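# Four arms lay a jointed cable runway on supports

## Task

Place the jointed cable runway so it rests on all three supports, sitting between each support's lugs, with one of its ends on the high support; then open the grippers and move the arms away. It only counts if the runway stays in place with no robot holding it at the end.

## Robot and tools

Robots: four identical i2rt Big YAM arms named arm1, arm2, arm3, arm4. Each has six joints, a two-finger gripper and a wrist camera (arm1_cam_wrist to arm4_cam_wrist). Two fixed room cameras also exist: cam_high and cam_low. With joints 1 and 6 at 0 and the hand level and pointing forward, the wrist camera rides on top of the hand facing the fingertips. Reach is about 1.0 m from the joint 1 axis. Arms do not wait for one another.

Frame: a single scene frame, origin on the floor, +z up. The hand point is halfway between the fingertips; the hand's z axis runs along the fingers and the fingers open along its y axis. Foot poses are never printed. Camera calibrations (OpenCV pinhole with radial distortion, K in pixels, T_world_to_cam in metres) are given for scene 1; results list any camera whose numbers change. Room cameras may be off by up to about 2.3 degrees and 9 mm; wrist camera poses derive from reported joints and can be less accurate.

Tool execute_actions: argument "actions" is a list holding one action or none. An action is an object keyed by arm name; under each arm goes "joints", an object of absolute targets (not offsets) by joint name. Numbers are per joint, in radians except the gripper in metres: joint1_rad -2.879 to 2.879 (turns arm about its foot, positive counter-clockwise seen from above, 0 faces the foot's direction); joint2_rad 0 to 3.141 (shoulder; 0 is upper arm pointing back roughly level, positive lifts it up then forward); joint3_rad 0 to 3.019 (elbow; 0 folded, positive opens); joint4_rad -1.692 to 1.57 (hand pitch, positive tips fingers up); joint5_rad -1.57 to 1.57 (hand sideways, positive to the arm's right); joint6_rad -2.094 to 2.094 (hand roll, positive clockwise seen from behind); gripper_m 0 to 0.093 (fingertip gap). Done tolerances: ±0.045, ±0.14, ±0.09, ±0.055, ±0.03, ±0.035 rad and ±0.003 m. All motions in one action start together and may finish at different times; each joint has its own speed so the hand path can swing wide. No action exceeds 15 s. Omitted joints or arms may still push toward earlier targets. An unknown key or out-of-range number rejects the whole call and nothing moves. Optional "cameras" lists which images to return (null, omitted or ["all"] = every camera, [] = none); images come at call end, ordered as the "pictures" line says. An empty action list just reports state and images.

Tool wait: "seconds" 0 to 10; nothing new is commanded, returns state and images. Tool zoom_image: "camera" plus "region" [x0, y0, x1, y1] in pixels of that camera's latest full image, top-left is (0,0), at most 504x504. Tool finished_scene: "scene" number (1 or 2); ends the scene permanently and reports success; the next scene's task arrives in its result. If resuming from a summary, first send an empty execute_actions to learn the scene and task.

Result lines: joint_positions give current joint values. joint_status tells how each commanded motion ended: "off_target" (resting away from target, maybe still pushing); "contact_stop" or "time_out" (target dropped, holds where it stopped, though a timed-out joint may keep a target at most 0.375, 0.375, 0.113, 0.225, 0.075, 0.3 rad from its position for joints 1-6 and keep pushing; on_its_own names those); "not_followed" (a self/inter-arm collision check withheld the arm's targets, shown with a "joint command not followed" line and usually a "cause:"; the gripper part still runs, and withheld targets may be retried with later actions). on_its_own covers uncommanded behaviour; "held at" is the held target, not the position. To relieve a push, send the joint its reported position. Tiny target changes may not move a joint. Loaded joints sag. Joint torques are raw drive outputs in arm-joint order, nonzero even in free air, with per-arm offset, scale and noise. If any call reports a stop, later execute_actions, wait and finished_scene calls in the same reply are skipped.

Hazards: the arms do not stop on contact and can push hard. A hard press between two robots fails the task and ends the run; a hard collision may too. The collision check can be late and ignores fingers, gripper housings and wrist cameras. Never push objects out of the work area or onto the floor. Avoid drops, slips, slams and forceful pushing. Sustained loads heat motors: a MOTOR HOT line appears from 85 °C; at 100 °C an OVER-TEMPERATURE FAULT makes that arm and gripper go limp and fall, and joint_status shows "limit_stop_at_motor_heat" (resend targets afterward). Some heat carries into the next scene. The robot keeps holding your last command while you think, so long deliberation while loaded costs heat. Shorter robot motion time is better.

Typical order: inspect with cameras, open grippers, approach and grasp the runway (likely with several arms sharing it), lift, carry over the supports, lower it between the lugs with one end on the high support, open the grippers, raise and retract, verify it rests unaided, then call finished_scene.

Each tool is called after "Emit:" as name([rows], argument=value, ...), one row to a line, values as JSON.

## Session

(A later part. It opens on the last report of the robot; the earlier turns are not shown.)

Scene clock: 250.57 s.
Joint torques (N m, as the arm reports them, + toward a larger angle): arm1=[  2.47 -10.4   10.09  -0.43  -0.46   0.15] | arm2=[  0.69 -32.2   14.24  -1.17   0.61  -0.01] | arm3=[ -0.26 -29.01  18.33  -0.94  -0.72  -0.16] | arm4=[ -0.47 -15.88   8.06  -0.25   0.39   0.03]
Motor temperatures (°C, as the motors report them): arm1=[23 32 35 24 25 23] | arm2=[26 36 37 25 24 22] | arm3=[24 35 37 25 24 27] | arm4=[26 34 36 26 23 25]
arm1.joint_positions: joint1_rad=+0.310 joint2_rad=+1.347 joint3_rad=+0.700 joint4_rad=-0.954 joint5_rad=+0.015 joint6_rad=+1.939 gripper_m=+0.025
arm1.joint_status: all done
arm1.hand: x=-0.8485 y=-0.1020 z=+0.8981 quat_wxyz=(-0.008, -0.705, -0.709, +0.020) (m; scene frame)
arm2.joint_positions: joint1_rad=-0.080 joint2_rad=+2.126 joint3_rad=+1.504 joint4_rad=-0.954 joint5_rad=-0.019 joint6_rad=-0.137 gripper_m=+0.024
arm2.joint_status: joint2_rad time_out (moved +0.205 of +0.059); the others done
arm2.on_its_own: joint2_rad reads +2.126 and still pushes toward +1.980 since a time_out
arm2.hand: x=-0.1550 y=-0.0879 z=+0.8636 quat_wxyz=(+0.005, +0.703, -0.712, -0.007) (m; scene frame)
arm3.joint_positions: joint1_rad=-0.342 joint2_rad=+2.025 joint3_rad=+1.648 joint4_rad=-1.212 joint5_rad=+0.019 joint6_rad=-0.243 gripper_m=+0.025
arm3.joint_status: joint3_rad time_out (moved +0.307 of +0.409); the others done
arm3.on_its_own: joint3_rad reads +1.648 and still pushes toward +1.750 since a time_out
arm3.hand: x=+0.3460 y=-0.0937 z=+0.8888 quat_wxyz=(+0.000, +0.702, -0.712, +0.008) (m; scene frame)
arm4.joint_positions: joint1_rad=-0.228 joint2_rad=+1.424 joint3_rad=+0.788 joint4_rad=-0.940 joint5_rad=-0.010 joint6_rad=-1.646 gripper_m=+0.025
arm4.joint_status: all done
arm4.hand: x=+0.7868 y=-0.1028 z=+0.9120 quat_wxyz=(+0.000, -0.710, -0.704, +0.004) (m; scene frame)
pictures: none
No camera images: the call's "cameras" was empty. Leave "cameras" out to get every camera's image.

Emit:
execute_actions([
  {"arm1":{"joints":{"joint1_rad":0.575,"joint2_rad":1.5,"joint3_rad":0.835,"joint4_rad":-0.815,"joint6_rad":2.094}},"arm2":{"joints":{"joint1_rad":-0.065,"joint2_rad":2.22,"joint3_rad":1.965,"joint4_rad":-1.12,"joint6_rad":-0.12}},"arm3":{"joints":{"joint1_rad":-0.31,"joint2_rad":2.17,"joint3_rad":2.15,"joint4_rad":-1.365,"joint5_rad":0.05,"joint6_rad":-0.215}},"arm4":{"joints":{"joint1_rad":-0.49,"joint2_rad":1.41,"joint3_rad":0.88,"joint4_rad":-1.0,"joint6_rad":-1.91}}},
])

Scene clock: 259.70 s.
Joint torques (N m, as the arm reports them, + toward a larger angle): arm1=[  5.75 -14.07   8.91  -0.41  -0.87   0.02] | arm2=[  1.47 -37.45  16.49  -1.69   0.31   0.11] | arm3=[  1.6  -33.67  19.67  -1.01  -0.83  -0.03] | arm4=[ -0.48 -15.26  10.55  -1.13   0.19  -0.04]
Motor temperatures (°C, as the motors report them): arm1=[23 32 35 24 26 23] | arm2=[26 40 40 25 24 22] | arm3=[24 38 39 25 24 27] | arm4=[26 33 36 26 23 25]
arm1.joint_positions: joint1_rad=+0.521 joint2_rad=+1.577 joint3_rad=+0.772 joint4_rad=-0.801 joint5_rad=+0.025 joint6_rad=+2.099 gripper_m=+0.025
arm1.joint_status: joint1_rad time_out (moved +0.211 of +0.265); the others done
arm1.on_its_own: joint1_rad reads +0.521 and still pushes toward +0.575 since a time_out
arm1.hand: x=-0.8371 y=-0.0216 z=+0.8458 quat_wxyz=(-0.015, -0.686, -0.727, +0.023) (m; scene frame)
arm2.joint_positions: joint1_rad=-0.080 joint2_rad=+2.388 joint3_rad=+1.867 joint4_rad=-1.075 joint5_rad=-0.009 joint6_rad=-0.134 gripper_m=+0.024
arm2.joint_status: joint2_rad time_out (moved +0.262 of +0.094); joint3_rad time_out (moved +0.363 of +0.461); the others done
arm2.on_its_own: joint2_rad reads +2.388 and still pushes toward +2.220 since a time_out; joint3_rad reads +1.867 and still pushes toward +1.965 since a time_out
arm2.hand: x=-0.1410 y=-0.0076 z=+0.8201 quat_wxyz=(+0.010, +0.702, -0.713, +0.003) (m; scene frame)
arm3.joint_positions: joint1_rad=-0.318 joint2_rad=+2.278 joint3_rad=+2.017 joint4_rad=-1.338 joint5_rad=+0.073 joint6_rad=-0.214 gripper_m=+0.025
arm3.joint_status: joint3_rad time_out (moved +0.369 of +0.502); the others done
arm3.on_its_own: joint3_rad reads +2.017 and still pushes toward +2.130 since a time_out
arm3.hand: x=+0.3596 y=-0.0122 z=+0.8656 quat_wxyz=(-0.011, +0.700, -0.713, +0.033) (m; scene frame)
arm4.joint_positions: joint1_rad=-0.471 joint2_rad=+1.473 joint3_rad=+0.820 joint4_rad=-0.961 joint5_rad=-0.005 joint6_rad=-1.893 gripper_m=+0.025
arm4.joint_status: all done
arm4.hand: x=+0.7982 y=-0.0194 z=+0.9065 quat_wxyz=(-0.015, -0.709, -0.705, -0.005) (m; scene frame)
pictures: arm1_cam_wrist, arm2_cam_wrist, arm3_cam_wrist, arm4_cam_wrist, cam_high, cam_low
camera_calibration (this result's frames):
arm1_cam_wrist: T_world_to_cam=[[-0.99808, -0.061897, 0.0021216, -0.839229], [-0.0510422, 0.841484, 0.537866, -0.470561], [-0.0350776, 0.536725, -0.843028, 0.816008], [0, 0, 0, 1]] pos_world=[-0.833012, -0.0939479, 0.942796]
arm2_cam_wrist: T_world_to_cam=[[0.999759, -0.0218682, 0.00216339, 0.137677], [-0.0187896, -0.799636, 0.600191, -0.496422], [-0.0113952, -0.600087, -0.799854, 0.772836], [0, 0, 0, 1]] pos_world=[-0.138165, 0.0698223, 0.915806]
arm3_cam_wrist: T_world_to_cam=[[0.998306, -0.0122794, 0.0568674, -0.407363], [-0.0446638, -0.788127, 0.613891, -0.520367], [0.0372805, -0.615391, -0.78734, 0.781435], [0, 0, 0, 1]] pos_world=[0.3543, 0.0657707, 0.957869]
arm4_cam_wrist: T_world_to_cam=[[-0.999241, 0.0172945, -0.0348998, 0.834747], [-0.00605278, 0.816184, 0.57776, -0.500517], [0.0384767, 0.577533, -0.81546, 0.848158], [0, 0, 0, 1]] pos_world=[0.79845, -0.095761, 1.00995]
Images, in order (width x height): arm1_cam_wrist 504x504, arm2_cam_wrist 504x504, arm3_cam_wrist 504x504, arm4_cam_wrist 504x504, cam_high 504x504, cam_low 504x504.

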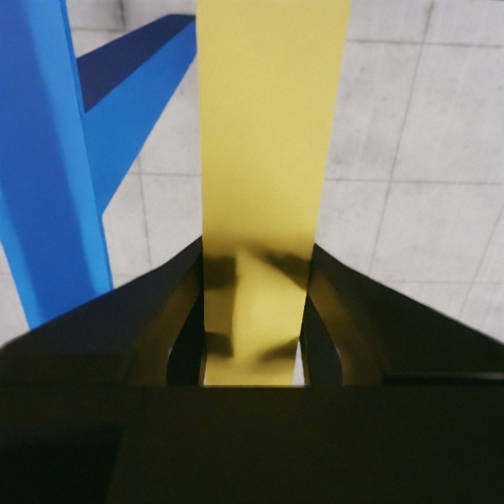

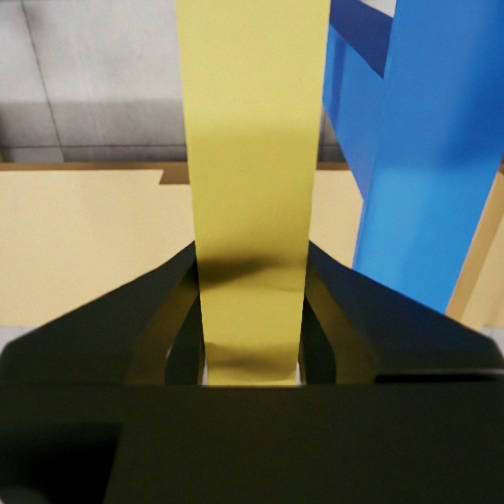

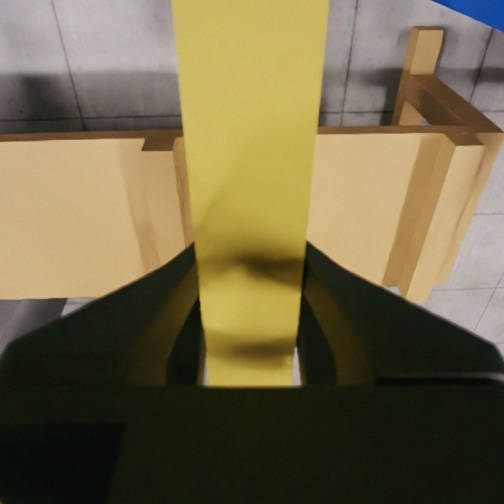

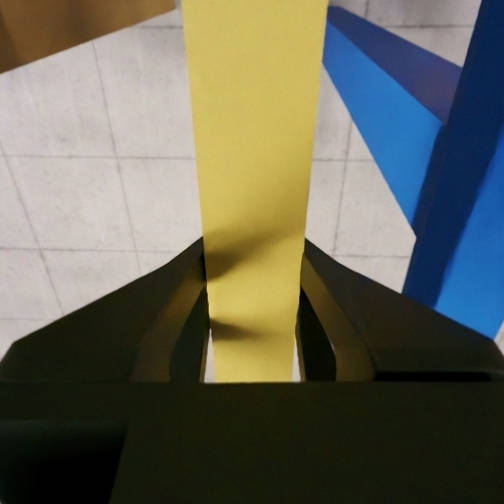

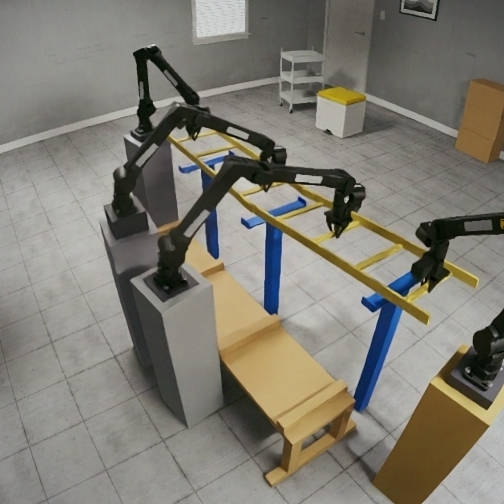

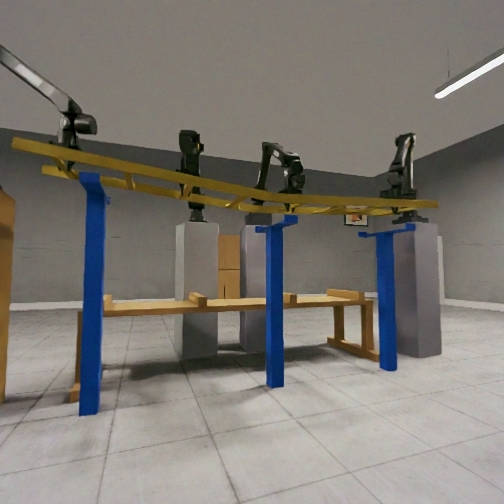

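Emit:
execute_actions([
  {"arm1":{"joints":{"joint1_rad":0.56,"joint2_rad":1.69,"joint3_rad":0.77,"joint4_rad":-0.55,"joint5_rad":-0.04}},"arm2":{"joints":{"joint1_rad":-0.07,"joint2_rad":2.31,"joint3_rad":1.975,"joint4_rad":-1.01}},"arm3":{"joints":{"joint1_rad":-0.295,"joint2_rad":2.2,"joint3_rad":2.11,"joint4_rad":-1.26,"joint5_rad":0.11}},"arm4":{"joints":{"joint1_rad":-0.49,"joint2_rad":1.47,"joint3_rad":0.88,"joint4_rad":-1.0,"joint5_rad":0.04}}},
], cameras=["cam_high","cam_low"])

Emit:
zoom_image(camera="cam_high", region=[160,110,500,350])

Scene clock: 274.83 s.
Joint torques (N m, as the arm reports them, + toward a larger angle): arm1=[  4.87 -15.23   5.61   0.26  -1.04   0.02] | arm2=[  1.51 -37.51  15.66  -1.04  -0.19   0.15] | arm3=[  2.35 -35.63  17.88   0.46  -0.53  -0.05] | arm4=[ -0.38 -14.98  10.12  -1.44   0.2    0.03]
Motor temperatures (°C, as the motors report them): arm1=[23 34 34 24 27 23] | arm2=[26 46 45 25 24 22] | arm3=[24 43 42 25 25 27] | arm4=[26 33 38 26 23 25]
arm1.joint_positions: joint1_rad=+0.514 joint2_rad=+1.767 joint3_rad=+0.741 joint4_rad=-0.554 joint5_rad=-0.011 joint6_rad=+2.099 gripper_m=+0.025
arm1.joint_status: joint1_rad time_out (moved -0.007 of +0.039); the others done
arm1.on_its_own: joint1_rad reads +0.514 and still pushes toward +0.560 since a time_out
arm1.hand: x=-0.8308 y=-0.0144 z=+0.7738 quat_wxyz=(+0.000, -0.689, -0.725, +0.007) (m; scene frame)
arm2.joint_positions: joint1_rad=-0.085 joint2_rad=+2.473 joint3_rad=+1.883 joint4_rad=-0.978 joint5_rad=+0.007 joint6_rad=-0.139 gripper_m=+0.024
arm2.joint_status: joint2_rad time_out (moved +0.085 of -0.078); joint3_rad time_out (moved +0.017 of +0.108); the others done
arm2.on_its_own: joint2_rad reads +2.473 and still pushes toward +2.310 since a time_out; joint3_rad reads +1.883 and still pushes toward +1.975 since a time_out
arm2.hand: x=-0.1332 y=+0.0017 z=+0.7700 quat_wxyz=(-0.007, +0.702, -0.713, +0.001) (m; scene frame)
arm3.joint_positions: joint1_rad=-0.311 joint2_rad=+2.325 joint3_rad=+2.017 joint4_rad=-1.274 joint5_rad=+0.126 joint6_rad=-0.209 gripper_m=+0.025
arm3.joint_status: joint3_rad time_out (moved +0.000 of +0.093); the others done
arm3.on_its_own: joint3_rad reads +2.017 and still pushes toward +2.110 since a time_out
arm3.hand: x=+0.3661 y=-0.0026 z=+0.8346 quat_wxyz=(-0.032, +0.700, -0.712, +0.051) (m; scene frame)
arm4.joint_positions: joint1_rad=-0.477 joint2_rad=+1.518 joint3_rad=+0.827 joint4_rad=-0.961 joint5_rad=+0.035 joint6_rad=-1.897 gripper_m=+0.025
arm4.joint_status: all done
arm4.hand: x=+0.8023 y=-0.0115 z=+0.8936 quat_wxyz=(-0.024, -0.709, -0.704, -0.032) (m; scene frame)
pictures: cam_high, cam_low
Images, in order (width x height): cam_high 504x504, cam_low 504x504.

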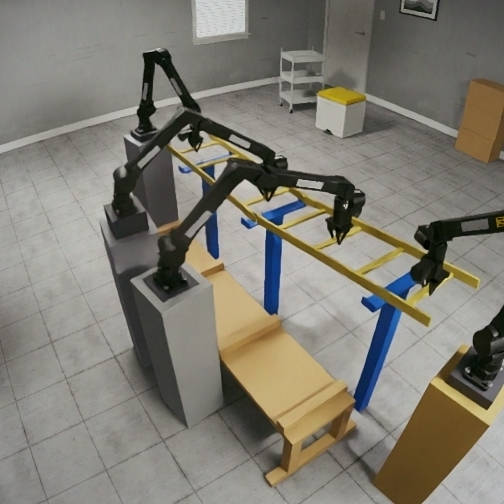

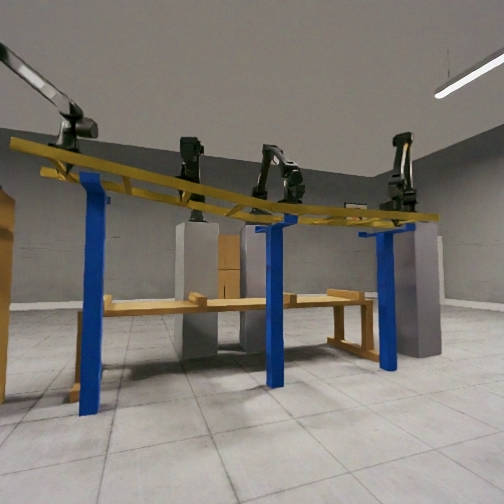

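Region (160, 110, 500, 350) of cam_high's 504x504 image, scaled by 1.482, with more detail than that image has; it fills the top 356 rows of this view, and the rest is white.

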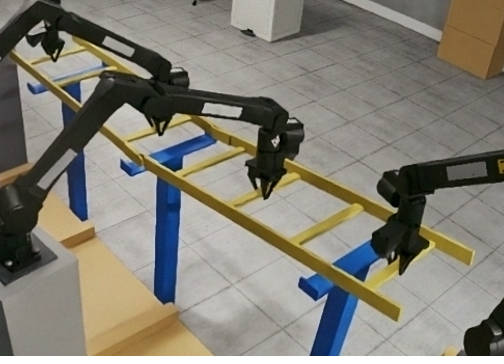

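Emit:
execute_actions([
  {"arm1":{"joints":{"joint1_rad":0.565,"joint2_rad":1.795,"joint3_rad":0.745,"joint4_rad":-0.43,"joint5_rad":-0.06}},"arm2":{"joints":{"joint1_rad":-0.06,"joint2_rad":2.38,"joint3_rad":1.99,"joint4_rad":-0.94}},"arm3":{"joints":{"joint1_rad":-0.28,"joint2_rad":2.245,"joint3_rad":2.08,"joint4_rad":-1.19,"joint5_rad":0.135}},"arm4":{"joints":{"joint2_rad":1.57,"joint3_rad":0.86,"joint4_rad":-0.89}}},
], cameras=["cam_high","cam_low"])

Emit:
zoom_image(camera="cam_high", region=[160,110,500,350])

Scene clock: 288.30 s.
Joint torques (N m, as the arm reports them, + toward a larger angle): arm1=[  4.89 -15.01   4.69   0.33  -1.07   0.02] | arm2=[  1.41 -37.35  15.58  -0.64  -0.07   0.12] | arm3=[  2.51 -35.95  16.5    0.48  -0.03  -0.19] | arm4=[ -0.84 -15.79   7.91  -0.51   0.07   0.06]
Motor temperatures (°C, as the motors report them): arm1=[23 35 32 24 27 23] | arm2=[26 49 47 25 24 22] | arm3=[24 47 42 25 25 27] | arm4=[26 33 38 26 23 25]
arm1.joint_positions: joint1_rad=+0.520 joint2_rad=+1.865 joint3_rad=+0.719 joint4_rad=-0.436 joint5_rad=-0.031 joint6_rad=+2.099 gripper_m=+0.025
arm1.joint_status: joint1_rad off_target (ended at +0.519, target +0.565); the others done
arm1.on_its_own: joint1_rad reads +0.520 and still pushes toward +0.565 since a time_out
arm1.hand: x=-0.8390 y=-0.0139 z=+0.7372 quat_wxyz=(+0.010, -0.687, -0.726, +0.006) (m; scene frame)
arm2.joint_positions: joint1_rad=-0.074 joint2_rad=+2.539 joint3_rad=+1.897 joint4_rad=-0.914 joint5_rad=+0.004 joint6_rad=-0.134 gripper_m=+0.024
arm2.joint_status: joint2_rad time_out (moved +0.066 of -0.093); joint3_rad time_out (moved +0.014 of +0.107); the others done
arm2.on_its_own: joint2_rad reads +2.539 and still pushes toward +2.380 since a time_out; joint3_rad reads +1.897 and still pushes toward +1.990 since a time_out
arm2.hand: x=-0.1408 y=+0.0058 z=+0.7312 quat_wxyz=(-0.010, +0.704, -0.710, -0.004) (m; scene frame)
arm3.joint_positions: joint1_rad=-0.297 joint2_rad=+2.372 joint3_rad=+2.000 joint4_rad=-1.205 joint5_rad=+0.137 joint6_rad=-0.199 gripper_m=+0.025
arm3.joint_status: all done
arm3.hand: x=+0.3590 y=+0.0034 z=+0.7976 quat_wxyz=(-0.038, +0.701, -0.710, +0.054) (m; scene frame)
arm4.joint_positions: joint1_rad=-0.483 joint2_rad=+1.620 joint3_rad=+0.827 joint4_rad=-0.871 joint5_rad=+0.040 joint6_rad=-1.905 gripper_m=+0.025
arm4.joint_status: all done
arm4.hand: x=+0.7943 y=-0.0054 z=+0.8585 quat_wxyz=(-0.029, -0.708, -0.705, -0.037) (m; scene frame)
pictures: cam_high, cam_low
Images, in order (width x height): cam_high 504x504, cam_low 504x504.

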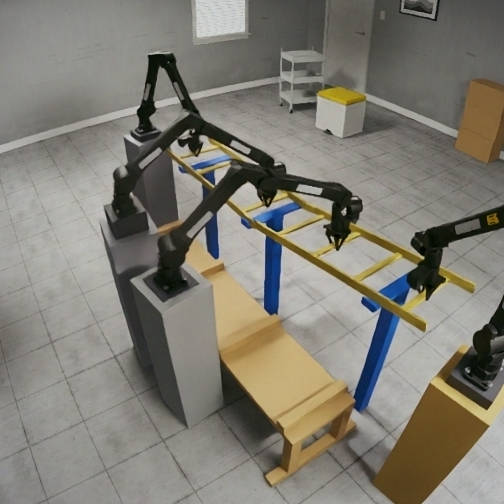

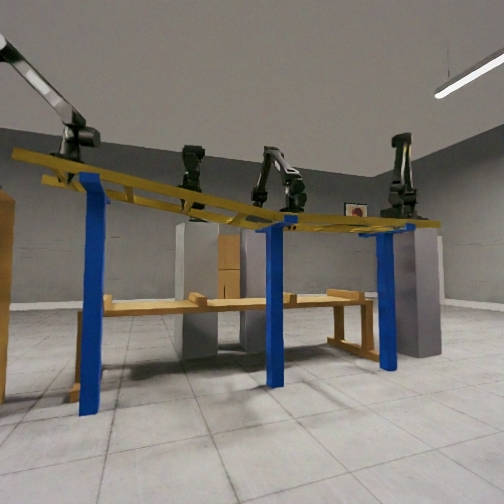

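Region (160, 110, 500, 350) of cam_high's 504x504 image, scaled by 1.482, with more detail than that image has; it fills the top 356 rows of this view, and the rest is white.

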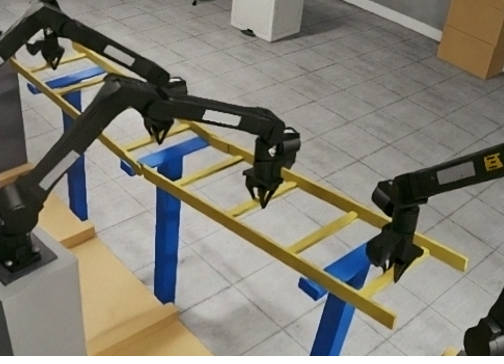

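Emit:
execute_actions([
  {"arm1":{"joints":{"joint2_rad":1.89,"joint3_rad":0.74,"joint4_rad":-0.36}},"arm2":{"joints":{"joint2_rad":2.46,"joint3_rad":1.97,"joint4_rad":-0.9}},"arm3":{"joints":{"joint2_rad":2.31,"joint3_rad":2.04,"joint4_rad":-1.155}},"arm4":{"joints":{"joint1_rad":-0.475,"joint2_rad":1.65,"joint3_rad":0.83,"joint4_rad":-0.79}}},
], cameras=["cam_high","cam_low"])

Emit:
zoom_image(camera="cam_high", region=[160,130,330,250])

Scene clock: 298.10 s.
Joint torques (N m, as the arm reports them, + toward a larger angle): arm1=[  4.79 -11.69   4.27   0.81  -0.78   0.02] | arm2=[  1.32 -31.85  13.84   0.59  -0.18   0.1 ] | arm3=[  2.4  -31.    14.05   0.69   0.09  -0.19] | arm4=[  0.8  -12.97   6.18   1.47  -0.16   0.02]
Motor temperatures (°C, as the motors report them): arm1=[23 35 31 24 28 23] | arm2=[26 50 47 25 24 22] | arm3=[24 48 41 25 24 27] | arm4=[26 33 37 26 23 25]
arm1.joint_positions: joint1_rad=+0.520 joint2_rad=+1.911 joint3_rad=+0.716 joint4_rad=-0.379 joint5_rad=-0.039 joint6_rad=+2.099 gripper_m=+0.025
arm1.joint_status: all done
arm1.hand: x=-0.8399 y=-0.0129 z=+0.7214 quat_wxyz=(+0.012, -0.687, -0.727, +0.001) (m; scene frame)
arm2.joint_positions: joint1_rad=-0.072 joint2_rad=+2.548 joint3_rad=+1.897 joint4_rad=-0.900 joint5_rad=+0.007 joint6_rad=-0.133 gripper_m=+0.024
arm2.joint_status: all done
arm2.hand: x=-0.1414 y=+0.0064 z=+0.7254 quat_wxyz=(-0.013, +0.704, -0.710, -0.004) (m; scene frame)
arm3.joint_positions: joint1_rad=-0.297 joint2_rad=+2.379 joint3_rad=+1.987 joint4_rad=-1.177 joint5_rad=+0.134 joint6_rad=-0.199 gripper_m=+0.025
arm3.joint_status: all done
arm3.hand: x=+0.3585 y=+0.0042 z=+0.7880 quat_wxyz=(-0.041, +0.701, -0.710, +0.050) (m; scene frame)
arm4.joint_positions: joint1_rad=-0.483 joint2_rad=+1.660 joint3_rad=+0.818 joint4_rad=-0.830 joint5_rad=+0.046 joint6_rad=-1.905 gripper_m=+0.025
arm4.joint_status: all done
arm4.hand: x=+0.7950 y=-0.0047 z=+0.8424 quat_wxyz=(-0.031, -0.707, -0.705, -0.041) (m; scene frame)
pictures: cam_high, cam_low
Images, in order (width x height): cam_high 504x504, cam_low 504x504.

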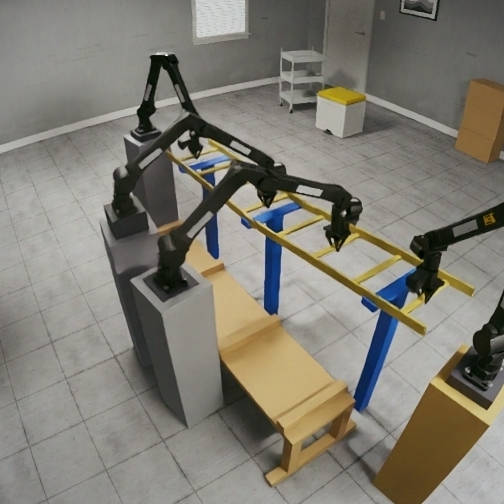

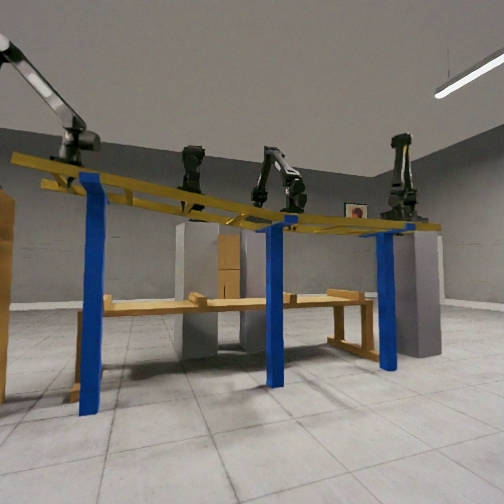

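Region (160, 130, 330, 250) of cam_high's 504x504 image, scaled by 2.965, with more detail than that image has; it fills the top 356 rows of this view, and the rest is white.

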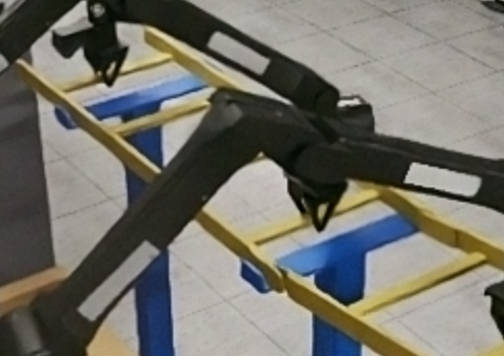

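Emit:
zoom_image(camera="cam_low", region=[240,195,450,255])

Emit:
zoom_image(camera="cam_high", region=[225,185,315,245])

Region (240, 195, 450, 255) of cam_low's 504x504 image, scaled by 2.400, with more detail than that image has; it fills the top 144 rows of this view, and the rest is white.

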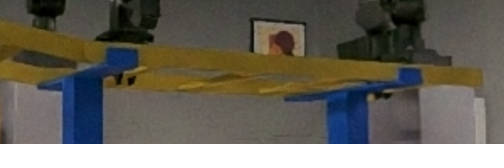

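Region (225, 185, 315, 245) of cam_high's 504x504 image, scaled by 5.600, with more detail than that image has.

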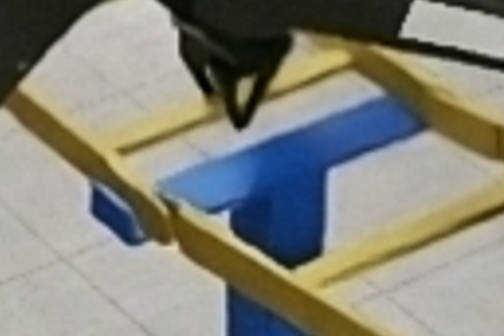

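Emit:
execute_actions([
  {"arm1":{"joints":{"joint1_rad":0.53,"joint5_rad":-0.04}},"arm2":{"joints":{"joint2_rad":2.52,"joint3_rad":1.92}},"arm3":{"joints":{"joint1_rad":-0.295,"joint2_rad":2.35,"joint3_rad":2.0}},"arm4":{"joints":{"joint4_rad":-0.825}}},
], cameras=[])

Emit:
execute_actions([
  {"arm1":{"joints":{"gripper_m":0.07}},"arm2":{"joints":{"gripper_m":0.055}},"arm3":{"joints":{"gripper_m":0.07}},"arm4":{"joints":{"gripper_m":0.065}}},
], cameras=[])

Emit:
execute_actions([
  {"arm1":{"joints":{"joint2_rad":1.75,"joint3_rad":0.72,"joint4_rad":-0.54}},"arm2":{"joints":{"joint2_rad":2.4,"joint4_rad":-1.05}},"arm3":{"joints":{"joint2_rad":2.23,"joint4_rad":-1.3}},"arm4":{"joints":{"joint2_rad":1.52,"joint3_rad":0.87,"joint4_rad":-1.0}}},
], cameras=[])

Emit:
execute_actions([
  {"arm1":{"joints":{"joint2_rad":1.1,"joint3_rad":1.0,"joint4_rad":-0.8,"joint6_rad":0.5}},"arm2":{"joints":{"joint2_rad":1.7,"joint4_rad":-1.5}},"arm3":{"joints":{"joint2_rad":1.6,"joint4_rad":-1.6}},"arm4":{"joints":{"joint2_rad":1.0,"joint3_rad":1.1,"joint6_rad":-0.5}}},
])

Scene clock: 320.97 s.
Joint torques (N m, as the arm reports them, + toward a larger angle): arm1=[  1.39 -11.69   4.28   0.8   -0.05   0.02] | arm2=[  1.3  -27.47   9.58   0.61  -0.18   0.1 ] | arm3=[  1.01 -27.5   10.93   0.57   0.1   -0.19] | arm4=[  1.65 -13.2    6.01   0.34  -0.17   0.08]
Motor temperatures (°C, as the motors report them): arm1=[23 34 30 24 28 23] | arm2=[26 49 46 25 24 22] | arm3=[25 47 39 25 24 27] | arm4=[26 33 34 26 23 25]
arm1.joint_positions: joint1_rad=+0.520 joint2_rad=+1.911 joint3_rad=+0.716 joint4_rad=-0.379 joint5_rad=-0.036 joint6_rad=+2.099 gripper_m=+0.025
arm1.joint_status: all done
arm1.hand: x=-0.8396 y=-0.0134 z=+0.7214 quat_wxyz=(+0.011, -0.687, -0.727, +0.002) (m; scene frame)
arm2.joint_positions: joint1_rad=-0.072 joint2_rad=+2.550 joint3_rad=+1.897 joint4_rad=-0.900 joint5_rad=+0.007 joint6_rad=-0.133 gripper_m=+0.024
arm2.joint_status: all done
arm2.hand: x=-0.1415 y=+0.0057 z=+0.7239 quat_wxyz=(-0.012, +0.704, -0.710, -0.003) (m; scene frame)
arm3.joint_positions: joint1_rad=-0.297 joint2_rad=+2.379 joint3_rad=+1.982 joint4_rad=-1.173 joint5_rad=+0.134 joint6_rad=-0.199 gripper_m=+0.025
arm3.joint_status: all done
arm3.hand: x=+0.3583 y=+0.0031 z=+0.7861 quat_wxyz=(-0.040, +0.701, -0.710, +0.051) (m; scene frame)
arm4.joint_positions: joint1_rad=-0.483 joint2_rad=+1.660 joint3_rad=+0.818 joint4_rad=-0.830 joint5_rad=+0.046 joint6_rad=-1.905 gripper_m=+0.025
arm4.joint_status: all done
arm4.hand: x=+0.7950 y=-0.0047 z=+0.8424 quat_wxyz=(-0.031, -0.707, -0.705, -0.041) (m; scene frame)
pictures: none
No camera images: the call's "cameras" was empty. Leave "cameras" out to get every camera's image.

Scene clock: 321.73 s.
Joint torques (N m, as the arm reports them, + toward a larger angle): arm1=[  1.18 -11.65   4.13   0.71  -0.04   0.02] | arm2=[  0.78 -25.88   9.73   0.64  -0.04   0.06] | arm3=[  1.27 -27.75  10.74   0.49   0.09  -0.11] | arm4=[  1.01 -12.68   6.13   0.23  -0.1    0.06]
Motor temperatures (°C, as the motors report them): arm1=[23 34 30 24 28 23] | arm2=[26 49 45 25 24 22] | arm3=[25 47 39 25 24 27] | arm4=[26 33 34 26 23 25]
arm1.joint_positions: joint1_rad=+0.522 joint2_rad=+1.909 joint3_rad=+0.718 joint4_rad=-0.375 joint5_rad=-0.036 joint6_rad=+2.099 gripper_m=+0.070
arm1.joint_status: all done
arm1.hand: x=-0.8376 y=-0.0110 z=+0.7224 quat_wxyz=(+0.010, -0.686, -0.727, -0.002) (m; scene frame)
arm2.joint_positions: joint1_rad=-0.067 joint2_rad=+2.528 joint3_rad=+1.897 joint4_rad=-0.900 joint5_rad=+0.003 joint6_rad=-0.129 gripper_m=+0.055
arm2.joint_status: all done
arm2.hand: x=-0.1450 y=+0.0131 z=+0.7384 quat_wxyz=(-0.020, +0.704, -0.710, -0.012) (m; scene frame)
arm3.joint_positions: joint1_rad=-0.297 joint2_rad=+2.378 joint3_rad=+1.982 joint4_rad=-1.170 joint5_rad=+0.134 joint6_rad=-0.206 gripper_m=+0.070
arm3.joint_status: all done
arm3.hand: x=+0.3585 y=+0.0039 z=+0.7867 quat_wxyz=(-0.042, +0.703, -0.708, +0.050) (m; scene frame)
arm4.joint_positions: joint1_rad=-0.483 joint2_rad=+1.660 joint3_rad=+0.818 joint4_rad=-0.830 joint5_rad=+0.043 joint6_rad=-1.905 gripper_m=+0.065
arm4.joint_status: all done
arm4.hand: x=+0.7948 y=-0.0052 z=+0.8424 quat_wxyz=(-0.031, -0.707, -0.705, -0.040) (m; scene frame)
pictures: none
No camera images: the call's "cameras" was empty. Leave "cameras" out to get every camera's image.

Scene clock: 322.77 s.
Joint torques (N m, as the arm reports them, + toward a larger angle): arm1=[ 1.17 -9.15  3.99 -0.35 -0.04  0.01] | arm2=[  0.81 -23.05  10.44   0.11  -0.04   0.06] | arm3=[  1.04 -23.84  11.52  -0.31   0.09  -0.1 ] | arm4=[  1.29 -10.91   8.9   -0.61  -0.05   0.07]
Motor temperatures (°C, as the motors report them): arm1=[23 34 30 24 28 23] | arm2=[26 49 45 25 24 22] | arm3=[25 47 39 25 24 27] | arm4=[26 33 35 26 23 25]
arm1.joint_positions: joint1_rad=+0.522 joint2_rad=+1.745 joint3_rad=+0.717 joint4_rad=-0.525 joint5_rad=-0.036 joint6_rad=+2.099 gripper_m=+0.070
arm1.joint_status: all done
arm1.hand: x=-0.8364 y=-0.0092 z=+0.7766 quat_wxyz=(+0.009, -0.686, -0.728, -0.009) (m; scene frame)
arm2.joint_positions: joint1_rad=-0.067 joint2_rad=+2.375 joint3_rad=+1.897 joint4_rad=-1.038 joint5_rad=+0.003 joint6_rad=-0.129 gripper_m=+0.055
arm2.joint_status: all done
arm2.hand: x=-0.1445 y=+0.0182 z=+0.8395 quat_wxyz=(-0.026, +0.704, -0.709, -0.016) (m; scene frame)
arm3.joint_positions: joint1_rad=-0.297 joint2_rad=+2.227 joint3_rad=+1.982 joint4_rad=-1.288 joint5_rad=+0.134 joint6_rad=-0.206 gripper_m=+0.070
arm3.joint_status: all done
arm3.hand: x=+0.3569 y=-0.0063 z=+0.8875 quat_wxyz=(-0.056, +0.703, -0.708, +0.041) (m; scene frame)
arm4.joint_positions: joint1_rad=-0.483 joint2_rad=+1.512 joint3_rad=+0.833 joint4_rad=-0.982 joint5_rad=+0.043 joint6_rad=-1.905 gripper_m=+0.065
arm4.joint_status: all done
arm4.hand: x=+0.8050 y=-0.0089 z=+0.8978 quat_wxyz=(-0.026, -0.707, -0.705, -0.037) (m; scene frame)
pictures: none
No camera images: the call's "cameras" was empty. Leave "cameras" out to get every camera's image.

Scene clock: 324.93 s.
Joint torques (N m, as the arm reports them, + toward a larger angle): arm1=[ 1.25 -5.88  9.01  0.59 -0.08 -0.04] | arm2=[  0.88 -17.36  10.44   0.58  -0.05   0.06] | arm3=[  0.96 -16.49  11.58   0.17   0.09  -0.1 ] | arm4=[ 1.35 -6.02 10.68  1.03 -0.03  0.28]
Motor temperatures (°C, as the motors report them): arm1=[23 34 31 24 27 23] | arm2=[26 48 44 25 24 22] | arm3=[24 46 39 25 24 27] | arm4=[26 32 35 26 23 25]
arm1.joint_positions: joint1_rad=+0.522 joint2_rad=+1.098 joint3_rad=+0.984 joint4_rad=-0.784 joint5_rad=-0.036 joint6_rad=+0.510 gripper_m=+0.070
arm1.joint_status: all done
arm1.hand: x=-0.7660 y=+0.0437 z=+1.1201 quat_wxyz=(-0.274, +0.045, -0.944, -0.180) (m; scene frame)
arm2.joint_positions: joint1_rad=-0.067 joint2_rad=+1.706 joint3_rad=+1.912 joint4_rad=-1.488 joint5_rad=+0.003 joint6_rad=-0.128 gripper_m=+0.055
arm2.joint_status: all done
arm2.hand: x=-0.1608 y=-0.0931 z=+1.2545 quat_wxyz=(-0.118, +0.697, -0.702, -0.087) (m; scene frame)
arm3.joint_positions: joint1_rad=-0.297 joint2_rad=+1.617 joint3_rad=+1.982 joint4_rad=-1.589 joint5_rad=+0.134 joint6_rad=-0.206 gripper_m=+0.070
arm3.joint_status: all done
arm3.hand: x=+0.3286 y=-0.1469 z=+1.2458 quat_wxyz=(-0.183, +0.684, -0.705, -0.043) (m; scene frame)
arm4.joint_positions: joint1_rad=-0.483 joint2_rad=+0.995 joint3_rad=+1.075 joint4_rad=-0.987 joint5_rad=+0.043 joint6_rad=-0.513 gripper_m=+0.065
arm4.joint_status: all done
arm4.hand: x=+0.7489 y=+0.0105 z=+1.1923 quat_wxyz=(+0.155, -0.941, -0.075, +0.292) (m; scene frame)
pictures: arm1_cam_wrist, arm2_cam_wrist, arm3_cam_wrist, arm4_cam_wrist, cam_high, cam_low
camera_calibration (this result's frames):
arm1_cam_wrist: T_world_to_cam=[[0.192031, -0.927183, -0.321646, 0.547304], [-0.977631, -0.209382, 0.0198972, -0.752985], [-0.0857953, 0.31063, -0.946651, 1.10179], [0, 0, 0, 1]] pos_world=[-0.746713, 0.00753986, 1.23403]
arm2_cam_wrist: T_world_to_cam=[[0.99841, -0.0234616, 0.0512611, 0.0926979], [-0.0389364, -0.944549, 0.326054, -0.49876], [0.0407688, -0.327532, -0.94396, 1.28329], [0, 0, 0, 1]] pos_world=[-0.164289, -0.0486099, 1.36925]
arm3_cam_wrist: T_world_to_cam=[[0.981019, -0.0548728, 0.185987, -0.56108], [-0.108521, -0.950223, 0.292061, -0.46324], [0.160703, -0.306701, -0.938141, 1.1917], [0, 0, 0, 1]] pos_world=[0.308648, -0.105473, 1.35763]
arm4_cam_wrist: T_world_to_cam=[[-0.0440714, 0.94432, 0.326063, -0.360491], [0.998852, 0.0355253, 0.032121, -0.784179], [0.018749, 0.327105, -0.944802, 1.23749], [0, 0, 0, 1]] pos_world=[0.74419, -0.0365119, 1.31192]
Images, in order (width x height): arm1_cam_wrist 504x504, arm2_cam_wrist 504x504, arm3_cam_wrist 504x504, arm4_cam_wrist 504x504, cam_high 504x504, cam_low 504x504.

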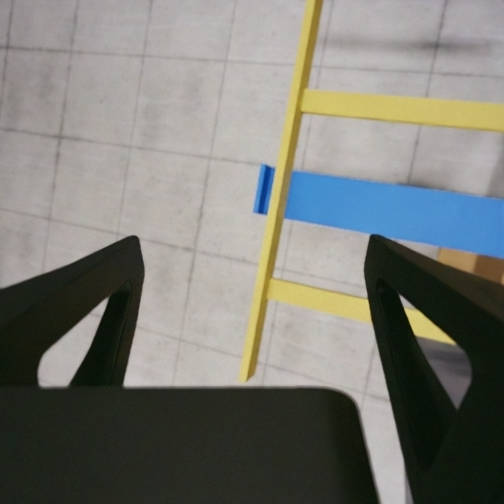

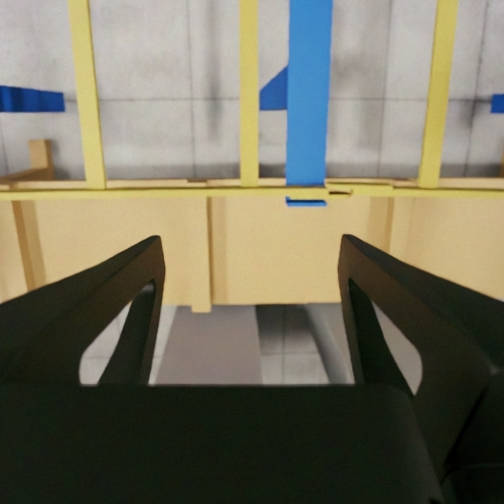

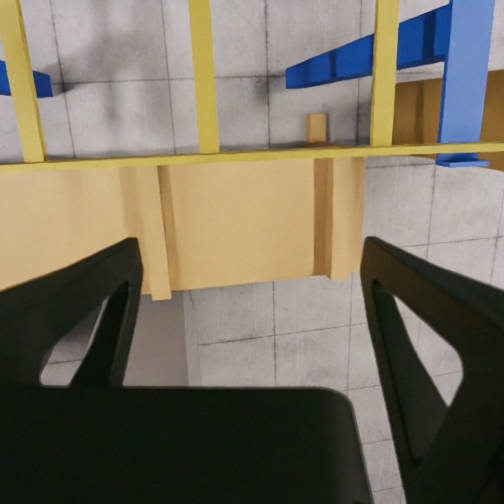

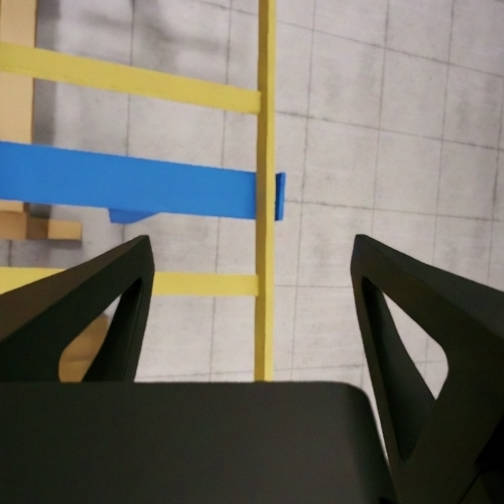

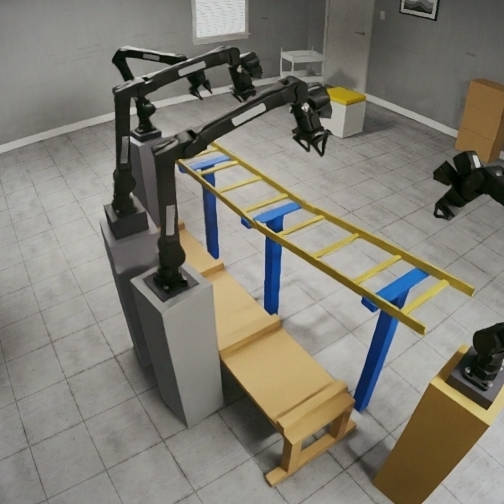

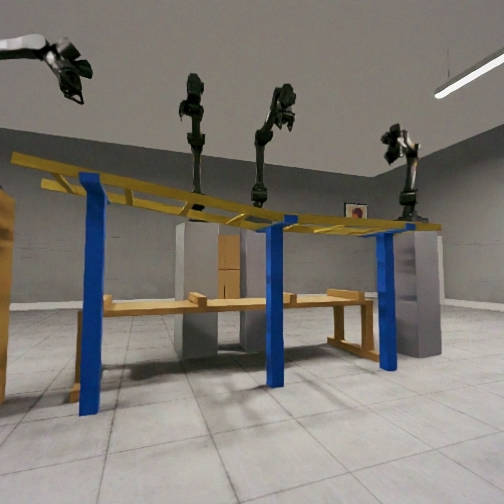

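Emit:
finished_scene(scene=1)

The scene is finished: the task was done.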